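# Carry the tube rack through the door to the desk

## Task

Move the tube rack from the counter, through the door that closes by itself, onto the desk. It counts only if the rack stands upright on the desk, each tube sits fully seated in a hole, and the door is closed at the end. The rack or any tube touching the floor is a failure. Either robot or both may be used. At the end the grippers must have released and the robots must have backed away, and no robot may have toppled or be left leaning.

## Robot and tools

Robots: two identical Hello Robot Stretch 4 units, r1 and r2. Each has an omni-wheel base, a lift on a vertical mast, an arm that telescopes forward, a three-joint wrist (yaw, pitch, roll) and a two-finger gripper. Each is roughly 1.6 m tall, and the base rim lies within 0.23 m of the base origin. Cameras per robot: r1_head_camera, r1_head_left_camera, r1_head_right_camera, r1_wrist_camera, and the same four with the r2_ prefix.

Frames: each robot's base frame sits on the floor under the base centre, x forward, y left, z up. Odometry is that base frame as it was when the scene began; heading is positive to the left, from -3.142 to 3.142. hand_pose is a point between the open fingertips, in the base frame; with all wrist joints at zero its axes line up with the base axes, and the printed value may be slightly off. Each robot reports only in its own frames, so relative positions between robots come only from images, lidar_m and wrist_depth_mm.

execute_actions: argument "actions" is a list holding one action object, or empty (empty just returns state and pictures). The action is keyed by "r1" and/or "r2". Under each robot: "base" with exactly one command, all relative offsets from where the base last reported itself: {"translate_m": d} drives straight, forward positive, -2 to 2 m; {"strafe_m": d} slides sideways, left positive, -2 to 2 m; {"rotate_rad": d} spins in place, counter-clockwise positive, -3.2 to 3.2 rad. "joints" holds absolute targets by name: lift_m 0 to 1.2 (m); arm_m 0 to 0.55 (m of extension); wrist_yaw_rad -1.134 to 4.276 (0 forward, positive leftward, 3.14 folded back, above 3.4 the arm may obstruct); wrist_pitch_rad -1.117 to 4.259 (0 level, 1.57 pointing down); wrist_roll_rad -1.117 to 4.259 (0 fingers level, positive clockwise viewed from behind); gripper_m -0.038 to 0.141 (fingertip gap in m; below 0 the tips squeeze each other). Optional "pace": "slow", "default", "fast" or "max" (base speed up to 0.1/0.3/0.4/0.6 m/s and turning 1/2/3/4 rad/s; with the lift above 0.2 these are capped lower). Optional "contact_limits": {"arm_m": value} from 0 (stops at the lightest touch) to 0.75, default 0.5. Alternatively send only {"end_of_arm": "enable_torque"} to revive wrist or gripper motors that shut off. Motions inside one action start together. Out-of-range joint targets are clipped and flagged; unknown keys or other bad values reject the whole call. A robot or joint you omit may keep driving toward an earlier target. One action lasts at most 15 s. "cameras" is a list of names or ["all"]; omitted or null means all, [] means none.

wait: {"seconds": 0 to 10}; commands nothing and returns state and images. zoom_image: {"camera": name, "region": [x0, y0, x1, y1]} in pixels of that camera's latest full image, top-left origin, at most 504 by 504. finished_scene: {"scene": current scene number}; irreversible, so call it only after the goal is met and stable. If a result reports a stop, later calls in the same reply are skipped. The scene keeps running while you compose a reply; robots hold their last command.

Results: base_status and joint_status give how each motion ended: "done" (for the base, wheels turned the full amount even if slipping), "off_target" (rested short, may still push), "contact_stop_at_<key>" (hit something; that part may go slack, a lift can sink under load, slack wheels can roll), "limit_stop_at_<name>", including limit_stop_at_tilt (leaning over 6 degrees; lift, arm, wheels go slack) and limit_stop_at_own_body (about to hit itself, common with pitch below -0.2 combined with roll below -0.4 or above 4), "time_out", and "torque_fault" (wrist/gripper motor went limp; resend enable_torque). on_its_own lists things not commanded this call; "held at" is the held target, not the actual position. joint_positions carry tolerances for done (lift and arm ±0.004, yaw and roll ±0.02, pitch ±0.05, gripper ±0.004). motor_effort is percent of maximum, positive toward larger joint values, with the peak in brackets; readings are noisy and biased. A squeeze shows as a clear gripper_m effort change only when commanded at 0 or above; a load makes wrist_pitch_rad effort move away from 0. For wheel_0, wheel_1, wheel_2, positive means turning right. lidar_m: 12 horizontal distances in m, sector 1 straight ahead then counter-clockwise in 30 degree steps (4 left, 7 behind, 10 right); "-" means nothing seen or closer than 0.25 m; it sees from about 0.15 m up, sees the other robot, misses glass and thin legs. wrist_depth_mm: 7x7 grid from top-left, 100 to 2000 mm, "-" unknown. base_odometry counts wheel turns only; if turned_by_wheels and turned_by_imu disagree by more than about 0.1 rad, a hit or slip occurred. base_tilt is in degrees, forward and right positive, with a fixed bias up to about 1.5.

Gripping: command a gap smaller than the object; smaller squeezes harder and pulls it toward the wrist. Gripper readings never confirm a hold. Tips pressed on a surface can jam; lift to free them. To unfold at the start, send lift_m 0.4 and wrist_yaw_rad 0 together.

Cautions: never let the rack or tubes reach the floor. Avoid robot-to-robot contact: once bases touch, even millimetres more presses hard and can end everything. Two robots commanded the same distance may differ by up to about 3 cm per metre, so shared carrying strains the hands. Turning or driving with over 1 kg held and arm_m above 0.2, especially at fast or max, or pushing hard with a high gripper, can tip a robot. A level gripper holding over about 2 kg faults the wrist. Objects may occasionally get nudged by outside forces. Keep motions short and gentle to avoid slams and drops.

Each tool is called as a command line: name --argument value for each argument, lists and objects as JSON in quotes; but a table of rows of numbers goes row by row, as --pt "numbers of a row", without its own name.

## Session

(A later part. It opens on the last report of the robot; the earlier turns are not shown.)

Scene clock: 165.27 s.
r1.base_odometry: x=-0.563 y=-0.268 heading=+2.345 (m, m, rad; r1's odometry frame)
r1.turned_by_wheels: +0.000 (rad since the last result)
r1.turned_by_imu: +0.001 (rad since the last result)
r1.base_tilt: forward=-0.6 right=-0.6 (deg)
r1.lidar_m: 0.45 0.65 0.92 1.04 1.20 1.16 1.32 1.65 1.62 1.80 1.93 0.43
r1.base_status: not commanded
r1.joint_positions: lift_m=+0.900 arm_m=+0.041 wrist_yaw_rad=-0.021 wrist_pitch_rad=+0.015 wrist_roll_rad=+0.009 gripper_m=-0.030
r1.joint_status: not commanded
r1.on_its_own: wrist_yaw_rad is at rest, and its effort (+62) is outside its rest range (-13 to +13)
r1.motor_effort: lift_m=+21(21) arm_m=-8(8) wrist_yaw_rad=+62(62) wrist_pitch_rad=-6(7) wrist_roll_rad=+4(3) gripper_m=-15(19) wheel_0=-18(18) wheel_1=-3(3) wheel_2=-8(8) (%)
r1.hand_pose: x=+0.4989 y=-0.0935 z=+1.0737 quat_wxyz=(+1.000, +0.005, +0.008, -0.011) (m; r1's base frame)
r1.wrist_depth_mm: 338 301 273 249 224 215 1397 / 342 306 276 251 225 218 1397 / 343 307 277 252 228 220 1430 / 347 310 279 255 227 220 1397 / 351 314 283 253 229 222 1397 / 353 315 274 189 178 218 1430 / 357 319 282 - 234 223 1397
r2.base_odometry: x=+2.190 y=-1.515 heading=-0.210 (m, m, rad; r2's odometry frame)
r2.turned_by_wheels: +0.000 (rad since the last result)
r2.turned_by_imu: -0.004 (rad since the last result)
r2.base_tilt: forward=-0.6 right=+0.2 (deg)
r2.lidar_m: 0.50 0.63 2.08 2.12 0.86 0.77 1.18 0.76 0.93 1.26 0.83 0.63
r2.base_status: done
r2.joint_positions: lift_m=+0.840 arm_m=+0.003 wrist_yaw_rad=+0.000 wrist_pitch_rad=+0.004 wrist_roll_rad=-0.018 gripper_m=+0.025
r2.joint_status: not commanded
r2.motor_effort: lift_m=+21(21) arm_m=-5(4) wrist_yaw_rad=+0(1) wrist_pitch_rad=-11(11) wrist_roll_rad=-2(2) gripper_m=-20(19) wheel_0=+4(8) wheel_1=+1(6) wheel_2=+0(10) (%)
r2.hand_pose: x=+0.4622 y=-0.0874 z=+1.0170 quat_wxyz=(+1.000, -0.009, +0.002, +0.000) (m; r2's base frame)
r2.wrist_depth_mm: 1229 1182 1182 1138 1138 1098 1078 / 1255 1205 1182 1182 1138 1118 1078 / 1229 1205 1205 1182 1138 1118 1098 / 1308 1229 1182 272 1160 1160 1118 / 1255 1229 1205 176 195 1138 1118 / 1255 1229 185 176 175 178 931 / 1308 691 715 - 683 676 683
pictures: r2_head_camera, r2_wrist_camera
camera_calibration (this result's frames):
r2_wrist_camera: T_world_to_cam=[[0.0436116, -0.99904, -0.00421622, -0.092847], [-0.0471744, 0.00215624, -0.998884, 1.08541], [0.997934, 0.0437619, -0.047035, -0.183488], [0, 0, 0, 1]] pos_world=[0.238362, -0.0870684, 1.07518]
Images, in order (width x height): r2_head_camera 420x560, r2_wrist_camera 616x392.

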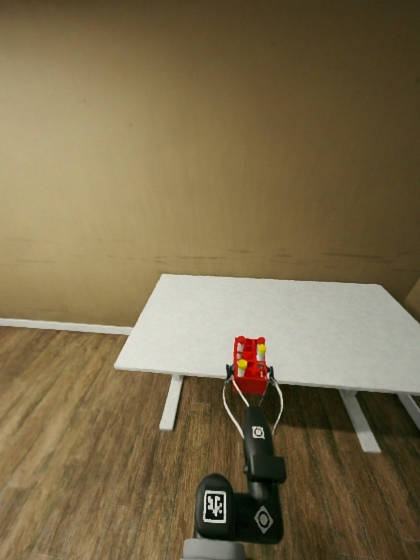

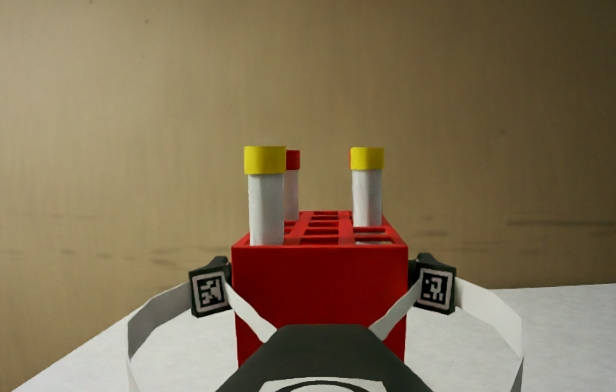

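execute_actions --actions '[{"r1":{"joints":{"gripper_m":0.06}},"r2":{"joints":{"arm_m":0.3}}}]' --cameras '[]'

execute_actions --actions '[{"r1":{"base":{"translate_m":-0.25}},"r2":{"joints":{"lift_m":0.645}}}]' --cameras '["r2_wrist_camera","r2_head_camera","r1_head_left_camera"]'

Scene clock: 175.70 s.
r1.base_odometry: x=-0.563 y=-0.268 heading=+2.345 (m, m, rad; r1's odometry frame)
r1.turned_by_wheels: +0.001 (rad since the last result)
r1.turned_by_imu: +0.002 (rad since the last result)
r1.base_tilt: forward=-0.6 right=-0.6 (deg)
r1.lidar_m: 0.52 0.67 0.93 1.03 1.20 1.17 1.33 1.64 1.62 1.79 1.93 0.46
r1.base_status: not commanded
r1.joint_positions: lift_m=+0.900 arm_m=+0.041 wrist_yaw_rad=-0.010 wrist_pitch_rad=+0.015 wrist_roll_rad=+0.009 gripper_m=+0.060
r1.joint_status: all done
r1.on_its_own: wrist_yaw_rad is at rest, and its effort (+30) is outside its rest range (-13 to +13)
r1.motor_effort: lift_m=+21(21) arm_m=-8(8) wrist_yaw_rad=+30(63) wrist_pitch_rad=-6(7) wrist_roll_rad=+2(3) gripper_m=-12(18) wheel_0=-13(18) wheel_1=-3(3) wheel_2=-3(8) (%)
r1.hand_pose: x=+0.4999 y=-0.0903 z=+1.0737 quat_wxyz=(+1.000, +0.005, +0.008, -0.005) (m; r1's base frame)
r1.wrist_depth_mm: 368 330 298 274 245 237 1397 / 370 332 301 276 246 238 1397 / 377 334 304 278 248 239 1366 / 379 340 307 281 249 240 1366 / 384 342 309 282 209 242 1397 / 387 343 300 281 197 243 1397 / 389 347 315 - 256 249 1430
r2.base_odometry: x=+2.190 y=-1.515 heading=-0.210 (m, m, rad; r2's odometry frame)
r2.turned_by_wheels: +0.000 (rad since the last result)
r2.turned_by_imu: +0.000 (rad since the last result)
r2.base_tilt: forward=-0.5 right=+0.2 (deg)
r2.lidar_m: 0.60 0.66 2.09 2.18 0.89 0.77 1.19 0.76 0.92 1.27 0.82 0.64
r2.base_status: not commanded
r2.joint_positions: lift_m=+0.840 arm_m=+0.299 wrist_yaw_rad=+0.000 wrist_pitch_rad=+0.004 wrist_roll_rad=-0.018 gripper_m=+0.025
r2.joint_status: all done
r2.motor_effort: lift_m=+21(21) arm_m=+5(7) wrist_yaw_rad=-2(0) wrist_pitch_rad=-11(11) wrist_roll_rad=-2(2) gripper_m=-22(23) wheel_0=+4(4) wheel_1=+1(1) wheel_2=-1(1) (%)
r2.hand_pose: x=+0.7586 y=-0.0874 z=+1.0170 quat_wxyz=(+1.000, -0.009, +0.002, +0.000) (m; r2's base frame)
r2.wrist_depth_mm: 917 904 878 854 831 831 809 / 917 904 878 854 842 831 820 / 931 904 891 866 854 842 831 / 931 891 891 271 842 831 842 / 931 917 904 176 195 854 842 / 931 917 185 177 174 178 842 / 946 691 707 - 676 676 661
pictures: none
No camera images: the call's "cameras" was empty. Leave "cameras" out to get every camera's image.

Scene clock: 177.97 s.
r1.base_odometry: x=-0.388 y=-0.447 heading=+2.345 (m, m, rad; r1's odometry frame)
r1.turned_by_wheels: +0.000 (rad since the last result)
r1.turned_by_imu: +0.001 (rad since the last result)
r1.base_tilt: forward=-0.6 right=-0.5 (deg)
r1.lidar_m: 0.90 1.03 1.08 1.22 0.99 0.98 1.10 1.46 1.46 1.62 2.14 1.00
r1.base_status: done
r1.joint_positions: lift_m=+0.900 arm_m=+0.041 wrist_yaw_rad=+0.000 wrist_pitch_rad=+0.015 wrist_roll_rad=+0.010 gripper_m=+0.060
r1.joint_status: not commanded
r1.motor_effort: lift_m=+21(21) arm_m=-6(8) wrist_yaw_rad=+1(42) wrist_pitch_rad=-5(5) wrist_roll_rad=+1(2) gripper_m=-6(11) wheel_0=-1(17) wheel_1=+0(4) wheel_2=+0(14) (%)
r1.hand_pose: x=+0.5004 y=-0.0874 z=+1.0738 quat_wxyz=(+1.000, +0.005, +0.007, +0.000) (m; r1's base frame)
r1.wrist_depth_mm: 759 750 723 723 699 1756 1537 / 768 750 732 715 707 1808 1576 / 788 759 732 723 707 1756 1537 / 788 759 750 723 715 1863 1537 / 788 768 759 732 723 1808 1576 / 788 768 741 732 193 1808 1576 / 809 778 768 - 1983 1708 1576
r2.base_odometry: x=+2.190 y=-1.515 heading=-0.210 (m, m, rad; r2's odometry frame)
r2.turned_by_wheels: +0.000 (rad since the last result)
r2.turned_by_imu: +0.000 (rad since the last result)
r2.base_tilt: forward=-0.5 right=+0.2 (deg)
r2.lidar_m: 0.62 0.63 2.08 2.12 0.88 0.74 1.04 0.72 0.94 1.28 0.82 0.63
r2.base_status: not commanded
r2.joint_positions: lift_m=+0.645 arm_m=+0.299 wrist_yaw_rad=+0.000 wrist_pitch_rad=+0.004 wrist_roll_rad=-0.018 gripper_m=+0.025
r2.joint_status: all done
r2.motor_effort: lift_m=+16(23) arm_m=+5(5) wrist_yaw_rad=-2(1) wrist_pitch_rad=-11(11) wrist_roll_rad=-2(3) gripper_m=-20(20) wheel_0=+4(4) wheel_1=+1(1) wheel_2=-1(1) (%)
r2.hand_pose: x=+0.7586 y=-0.0874 z=+0.8224 quat_wxyz=(+1.000, -0.009, +0.002, +0.000) (m; r2's base frame)
r2.wrist_depth_mm: 904 878 878 854 842 820 809 / 917 891 878 866 854 842 809 / 917 904 878 866 854 842 820 / 931 917 891 271 854 842 820 / 931 831 715 177 195 741 715 / 445 413 185 176 175 178 413 / 322 309 310 - 306 297 301
pictures: r1_head_left_camera, r2_head_camera, r2_wrist_camera
camera_calibration (this result's frames):
r2_wrist_camera: T_world_to_cam=[[0.0437852, -0.999032, -0.00421238, -0.106675], [-0.0470864, 0.0021481, -0.998889, 0.904996], [0.997931, 0.0439349, -0.0469468, -0.488425], [0, 0, 0, 1]] pos_world=[0.534698, -0.0870572, 0.880611]
Images, in order (width x height): r1_head_left_camera 420x672, r2_head_camera 420x560, r2_wrist_camera 616x392.

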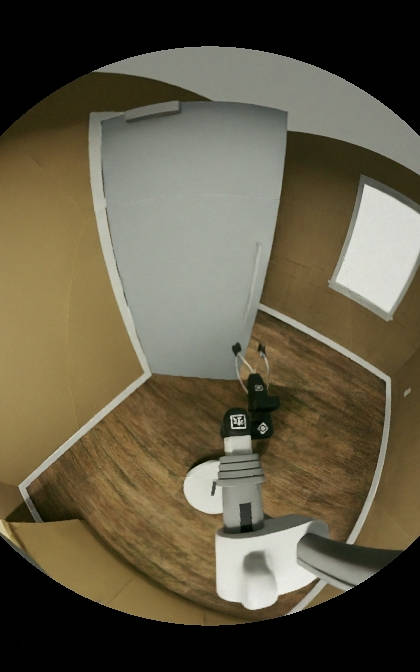

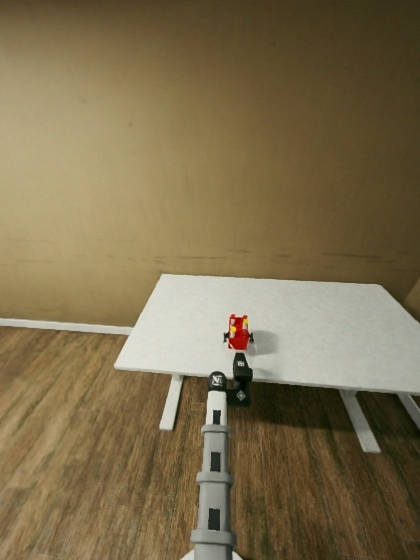

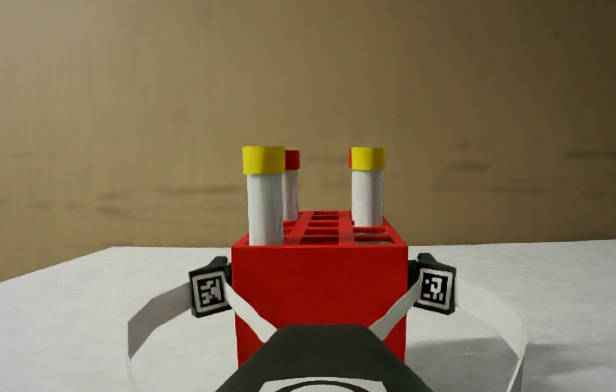

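execute_actions --actions '[{"r2":{"joints":{"lift_m":0.59},"pace":"slow"}}]' --cameras '["r2_wrist_camera"]'

Scene clock: 182.43 s.
r1.base_odometry: x=-0.388 y=-0.447 heading=+2.345 (m, m, rad; r1's odometry frame)
r1.turned_by_wheels: +0.000 (rad since the last result)
r1.turned_by_imu: +0.001 (rad since the last result)
r1.base_tilt: forward=-0.7 right=-0.6 (deg)
r1.lidar_m: 1.33 1.09 1.10 1.23 1.01 0.98 1.08 1.48 1.46 1.63 2.14 2.10
r1.base_status: not commanded
r1.joint_positions: lift_m=+0.900 arm_m=+0.041 wrist_yaw_rad=+0.000 wrist_pitch_rad=+0.015 wrist_roll_rad=+0.010 gripper_m=+0.060
r1.joint_status: not commanded
r1.motor_effort: lift_m=+21(21) arm_m=-6(6) wrist_yaw_rad=+1(1) wrist_pitch_rad=-6(5) wrist_roll_rad=+1(1) gripper_m=-5(1) wheel_0=-1(1) wheel_1=+0(0) wheel_2=-1(1) (%)
r1.hand_pose: x=+0.5004 y=-0.0874 z=+1.0738 quat_wxyz=(+1.000, +0.005, +0.007, +0.000) (m; r1's base frame)
r1.wrist_depth_mm: 842 991 1160 1576 1983 1708 1499 / 854 976 1160 1576 1983 1756 1576 / 854 976 1138 1576 1983 1808 1576 / 854 991 1160 1576 1983 1808 1576 / 854 1008 1138 1618 - 1808 1537 / 854 991 1098 1464 193 1756 1576 / 866 960 1160 - 1983 1756 1618
r2.base_odometry: x=+2.190 y=-1.515 heading=-0.210 (m, m, rad; r2's odometry frame)
r2.turned_by_wheels: +0.000 (rad since the last result)
r2.turned_by_imu: +0.000 (rad since the last result)
r2.base_tilt: forward=-0.6 right=+0.3 (deg)
r2.lidar_m: 0.61 0.64 2.07 2.11 0.86 0.75 0.74 0.77 0.91 1.27 0.84 0.63
r2.base_status: not commanded
r2.joint_positions: lift_m=+0.590 arm_m=+0.299 wrist_yaw_rad=+0.000 wrist_pitch_rad=-0.001 wrist_roll_rad=-0.018 gripper_m=+0.025
r2.joint_status: all done
r2.motor_effort: lift_m=+14(14) arm_m=+5(5) wrist_yaw_rad=-2(1) wrist_pitch_rad=+2(12) wrist_roll_rad=-2(3) gripper_m=-20(19) wheel_0=+4(4) wheel_1=+1(1) wheel_2=-1(1) (%)
r2.hand_pose: x=+0.7586 y=-0.0874 z=+0.7688 quat_wxyz=(+1.000, -0.009, +0.000, +0.000) (m; r2's base frame)
r2.wrist_depth_mm: 904 891 878 854 842 831 820 / 904 904 878 866 842 842 809 / 917 917 878 866 842 831 831 / 931 917 891 276 842 854 842 / 569 564 488 177 188 508 488 / 301 278 182 176 175 179 277 / 216 208 209 - 204 199 -
pictures: r2_wrist_camera
camera_calibration (this result's frames):
r2_wrist_camera: T_world_to_cam=[[0.0438027, -0.999032, -0.00402724, -0.107057], [-0.0428418, 0.00214903, -0.99908, 0.848373], [0.998121, 0.0439349, -0.0427062, -0.494351], [0, 0, 0, 1]] pos_world=[0.534458, -0.0870573, 0.826049]
Images, in order (width x height): r2_wrist_camera 616x392.

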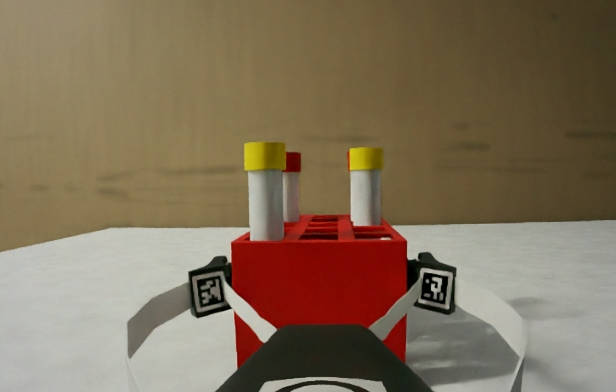

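Touching down.

execute_actions --actions '[{"r2":{"joints":{"gripper_m":0.12}}}]' --cameras '[]'

execute_actions --actions '[{"r2":{"joints":{"arm_m":0.05}}}]' --cameras '["r2_wrist_camera","r2_head_left_camera","r1_head_left_camera"]'

Scene clock: 187.57 s.
r1.base_odometry: x=-0.388 y=-0.447 heading=+2.345 (m, m, rad; r1's odometry frame)
r1.turned_by_wheels: +0.000 (rad since the last result)
r1.turned_by_imu: +0.001 (rad since the last result)
r1.base_tilt: forward=-0.6 right=-0.6 (deg)
r1.lidar_m: 1.35 1.11 1.09 1.23 1.00 0.98 1.12 1.48 1.46 1.64 2.13 2.07
r1.base_status: not commanded
r1.joint_positions: lift_m=+0.900 arm_m=+0.041 wrist_yaw_rad=+0.000 wrist_pitch_rad=+0.015 wrist_roll_rad=+0.010 gripper_m=+0.060
r1.joint_status: not commanded
r1.motor_effort: lift_m=+21(21) arm_m=-6(6) wrist_yaw_rad=+0(1) wrist_pitch_rad=-6(6) wrist_roll_rad=+2(2) gripper_m=-4(5) wheel_0=-1(1) wheel_1=+0(0) wheel_2=+0(1) (%)
r1.hand_pose: x=+0.5004 y=-0.0874 z=+1.0738 quat_wxyz=(+1.000, +0.005, +0.007, +0.000) (m; r1's base frame)
r1.wrist_depth_mm: 854 1008 1205 1537 - 1756 1537 / 866 1025 1255 1576 1983 1808 1576 / 854 1025 1229 1618 - 1756 1537 / 854 1025 1229 1661 - 1756 1537 / 866 1042 1182 1618 - 1808 1499 / 866 1008 1138 1576 193 1756 1576 / 866 960 1229 - 1983 1756 1661
r2.base_odometry: x=+2.190 y=-1.515 heading=-0.210 (m, m, rad; r2's odometry frame)
r2.turned_by_wheels: +0.000 (rad since the last result)
r2.turned_by_imu: +0.000 (rad since the last result)
r2.base_tilt: forward=-0.5 right=+0.2 (deg)
r2.lidar_m: 0.60 0.64 2.08 2.11 0.85 0.73 0.69 0.75 0.90 1.27 0.84 0.62
r2.base_status: not commanded
r2.joint_positions: lift_m=+0.590 arm_m=+0.299 wrist_yaw_rad=+0.000 wrist_pitch_rad=+0.002 wrist_roll_rad=-0.018 gripper_m=+0.120
r2.joint_status: all done
r2.motor_effort: lift_m=+16(15) arm_m=+5(5) wrist_yaw_rad=-1(1) wrist_pitch_rad=-6(6) wrist_roll_rad=-2(3) gripper_m=-1(20) wheel_0=+4(4) wheel_1=+1(1) wheel_2=-1(1) (%)
r2.hand_pose: x=+0.7586 y=-0.0874 z=+0.7680 quat_wxyz=(+1.000, -0.009, +0.001, +0.000) (m; r2's base frame)
r2.wrist_depth_mm: 917 878 866 854 831 831 809 / 917 904 878 866 854 831 809 / 917 904 878 866 854 831 831 / 931 904 891 274 854 842 831 / 539 539 225 194 194 477 469 / 294 297 198 193 191 252 271 / 211 202 211 - 199 196 -
pictures: none
No camera images: the call's "cameras" was empty. Leave "cameras" out to get every camera's image.

Scene clock: 189.43 s.
r1.base_odometry: x=-0.388 y=-0.447 heading=+2.345 (m, m, rad; r1's odometry frame)
r1.turned_by_wheels: +0.000 (rad since the last result)
r1.turned_by_imu: +0.000 (rad since the last result)
r1.base_tilt: forward=-0.6 right=-0.6 (deg)
r1.lidar_m: 1.36 1.12 1.09 1.21 1.00 0.98 1.06 1.49 1.46 1.64 2.12 2.07
r1.base_status: not commanded
r1.joint_positions: lift_m=+0.900 arm_m=+0.041 wrist_yaw_rad=+0.000 wrist_pitch_rad=+0.015 wrist_roll_rad=+0.010 gripper_m=+0.060
r1.joint_status: not commanded
r1.motor_effort: lift_m=+21(20) arm_m=-6(6) wrist_yaw_rad=+2(0) wrist_pitch_rad=-6(5) wrist_roll_rad=+2(2) gripper_m=-1(1) wheel_0=-1(1) wheel_1=+0(1) wheel_2=-1(1) (%)
r1.hand_pose: x=+0.5004 y=-0.0874 z=+1.0738 quat_wxyz=(+1.000, +0.005, +0.007, +0.000) (m; r1's base frame)
r1.wrist_depth_mm: 866 1008 1229 1618 1983 1756 1537 / 854 991 1229 1618 1983 1756 1537 / 842 1008 1229 1618 1983 1863 1537 / 854 1060 1255 1618 1983 1756 1537 / 866 1008 1160 1576 1983 1808 1576 / 878 1025 1160 1576 193 1808 1576 / 866 976 1205 - - 1756 1618
r2.base_odometry: x=+2.190 y=-1.515 heading=-0.210 (m, m, rad; r2's odometry frame)
r2.turned_by_wheels: +0.000 (rad since the last result)
r2.turned_by_imu: +0.000 (rad since the last result)
r2.base_tilt: forward=-0.5 right=+0.3 (deg)
r2.lidar_m: 0.59 0.62 2.11 2.17 0.86 0.73 0.70 0.75 0.94 1.25 0.85 0.63
r2.base_status: not commanded
r2.joint_positions: lift_m=+0.590 arm_m=+0.051 wrist_yaw_rad=+0.000 wrist_pitch_rad=+0.002 wrist_roll_rad=-0.018 gripper_m=+0.120
r2.joint_status: all done
r2.motor_effort: lift_m=+16(16) arm_m=-5(3) wrist_yaw_rad=+0(0) wrist_pitch_rad=-7(8) wrist_roll_rad=-3(3) gripper_m=-1(1) wheel_0=+4(4) wheel_1=+1(1) wheel_2=-1(1) (%)
r2.hand_pose: x=+0.5102 y=-0.0874 z=+0.7678 quat_wxyz=(+1.000, -0.009, +0.001, +0.000) (m; r2's base frame)
r2.wrist_depth_mm: 1160 1182 1118 1118 1098 1060 1042 / 1160 1160 1118 1118 1098 1078 1060 / 1182 1160 1138 1118 1098 1098 1060 / 1182 1182 1160 525 1098 1078 1078 / 549 554 549 445 521 484 473 / 362 368 338 330 324 319 332 / 1229 741 1182 - 1118 1138 1098
pictures: r1_head_left_camera, r2_head_left_camera, r2_wrist_camera
camera_calibration (this result's frames):
r2_wrist_camera: T_world_to_cam=[[0.0435394, -0.999043, -0.00416016, -0.0960202], [-0.0458864, 0.00215997, -0.998944, 0.8382], [0.997997, 0.0436843, -0.0457485, -0.244146], [0, 0, 0, 1]] pos_world=[0.2863, -0.0870735, 0.825746]
Images, in order (width x height): r1_head_left_camera 420x672, r2_head_left_camera 420x672, r2_wrist_camera 616x392.

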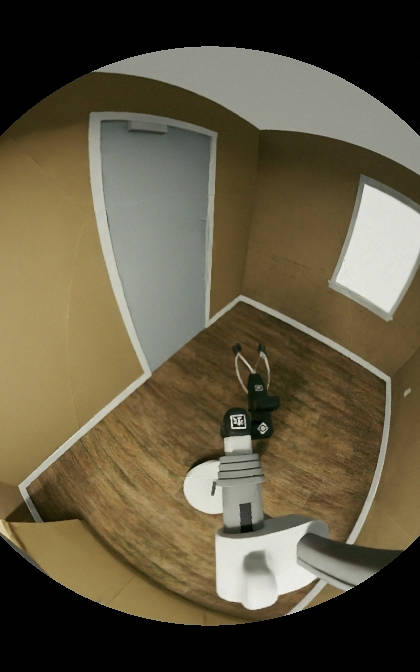

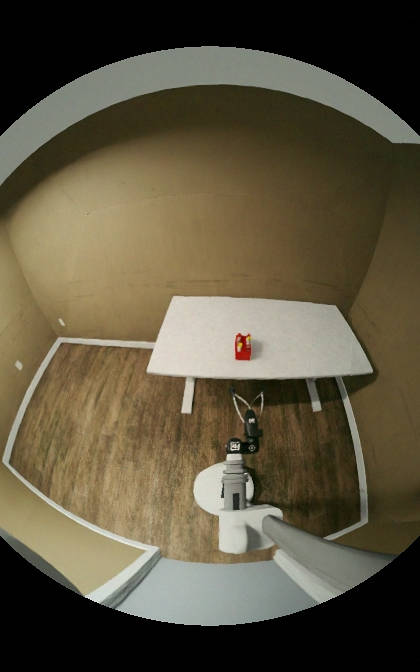

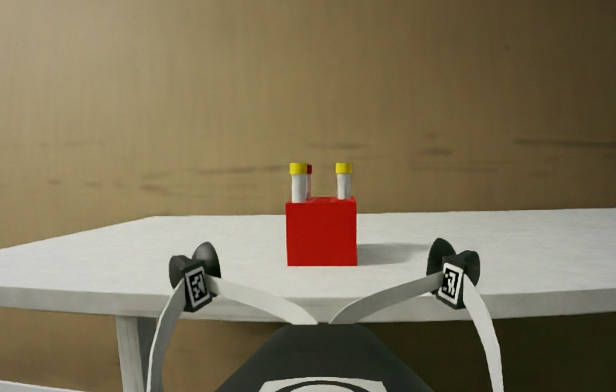

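finished_scene --scene 2

The scene is finished: the task was done.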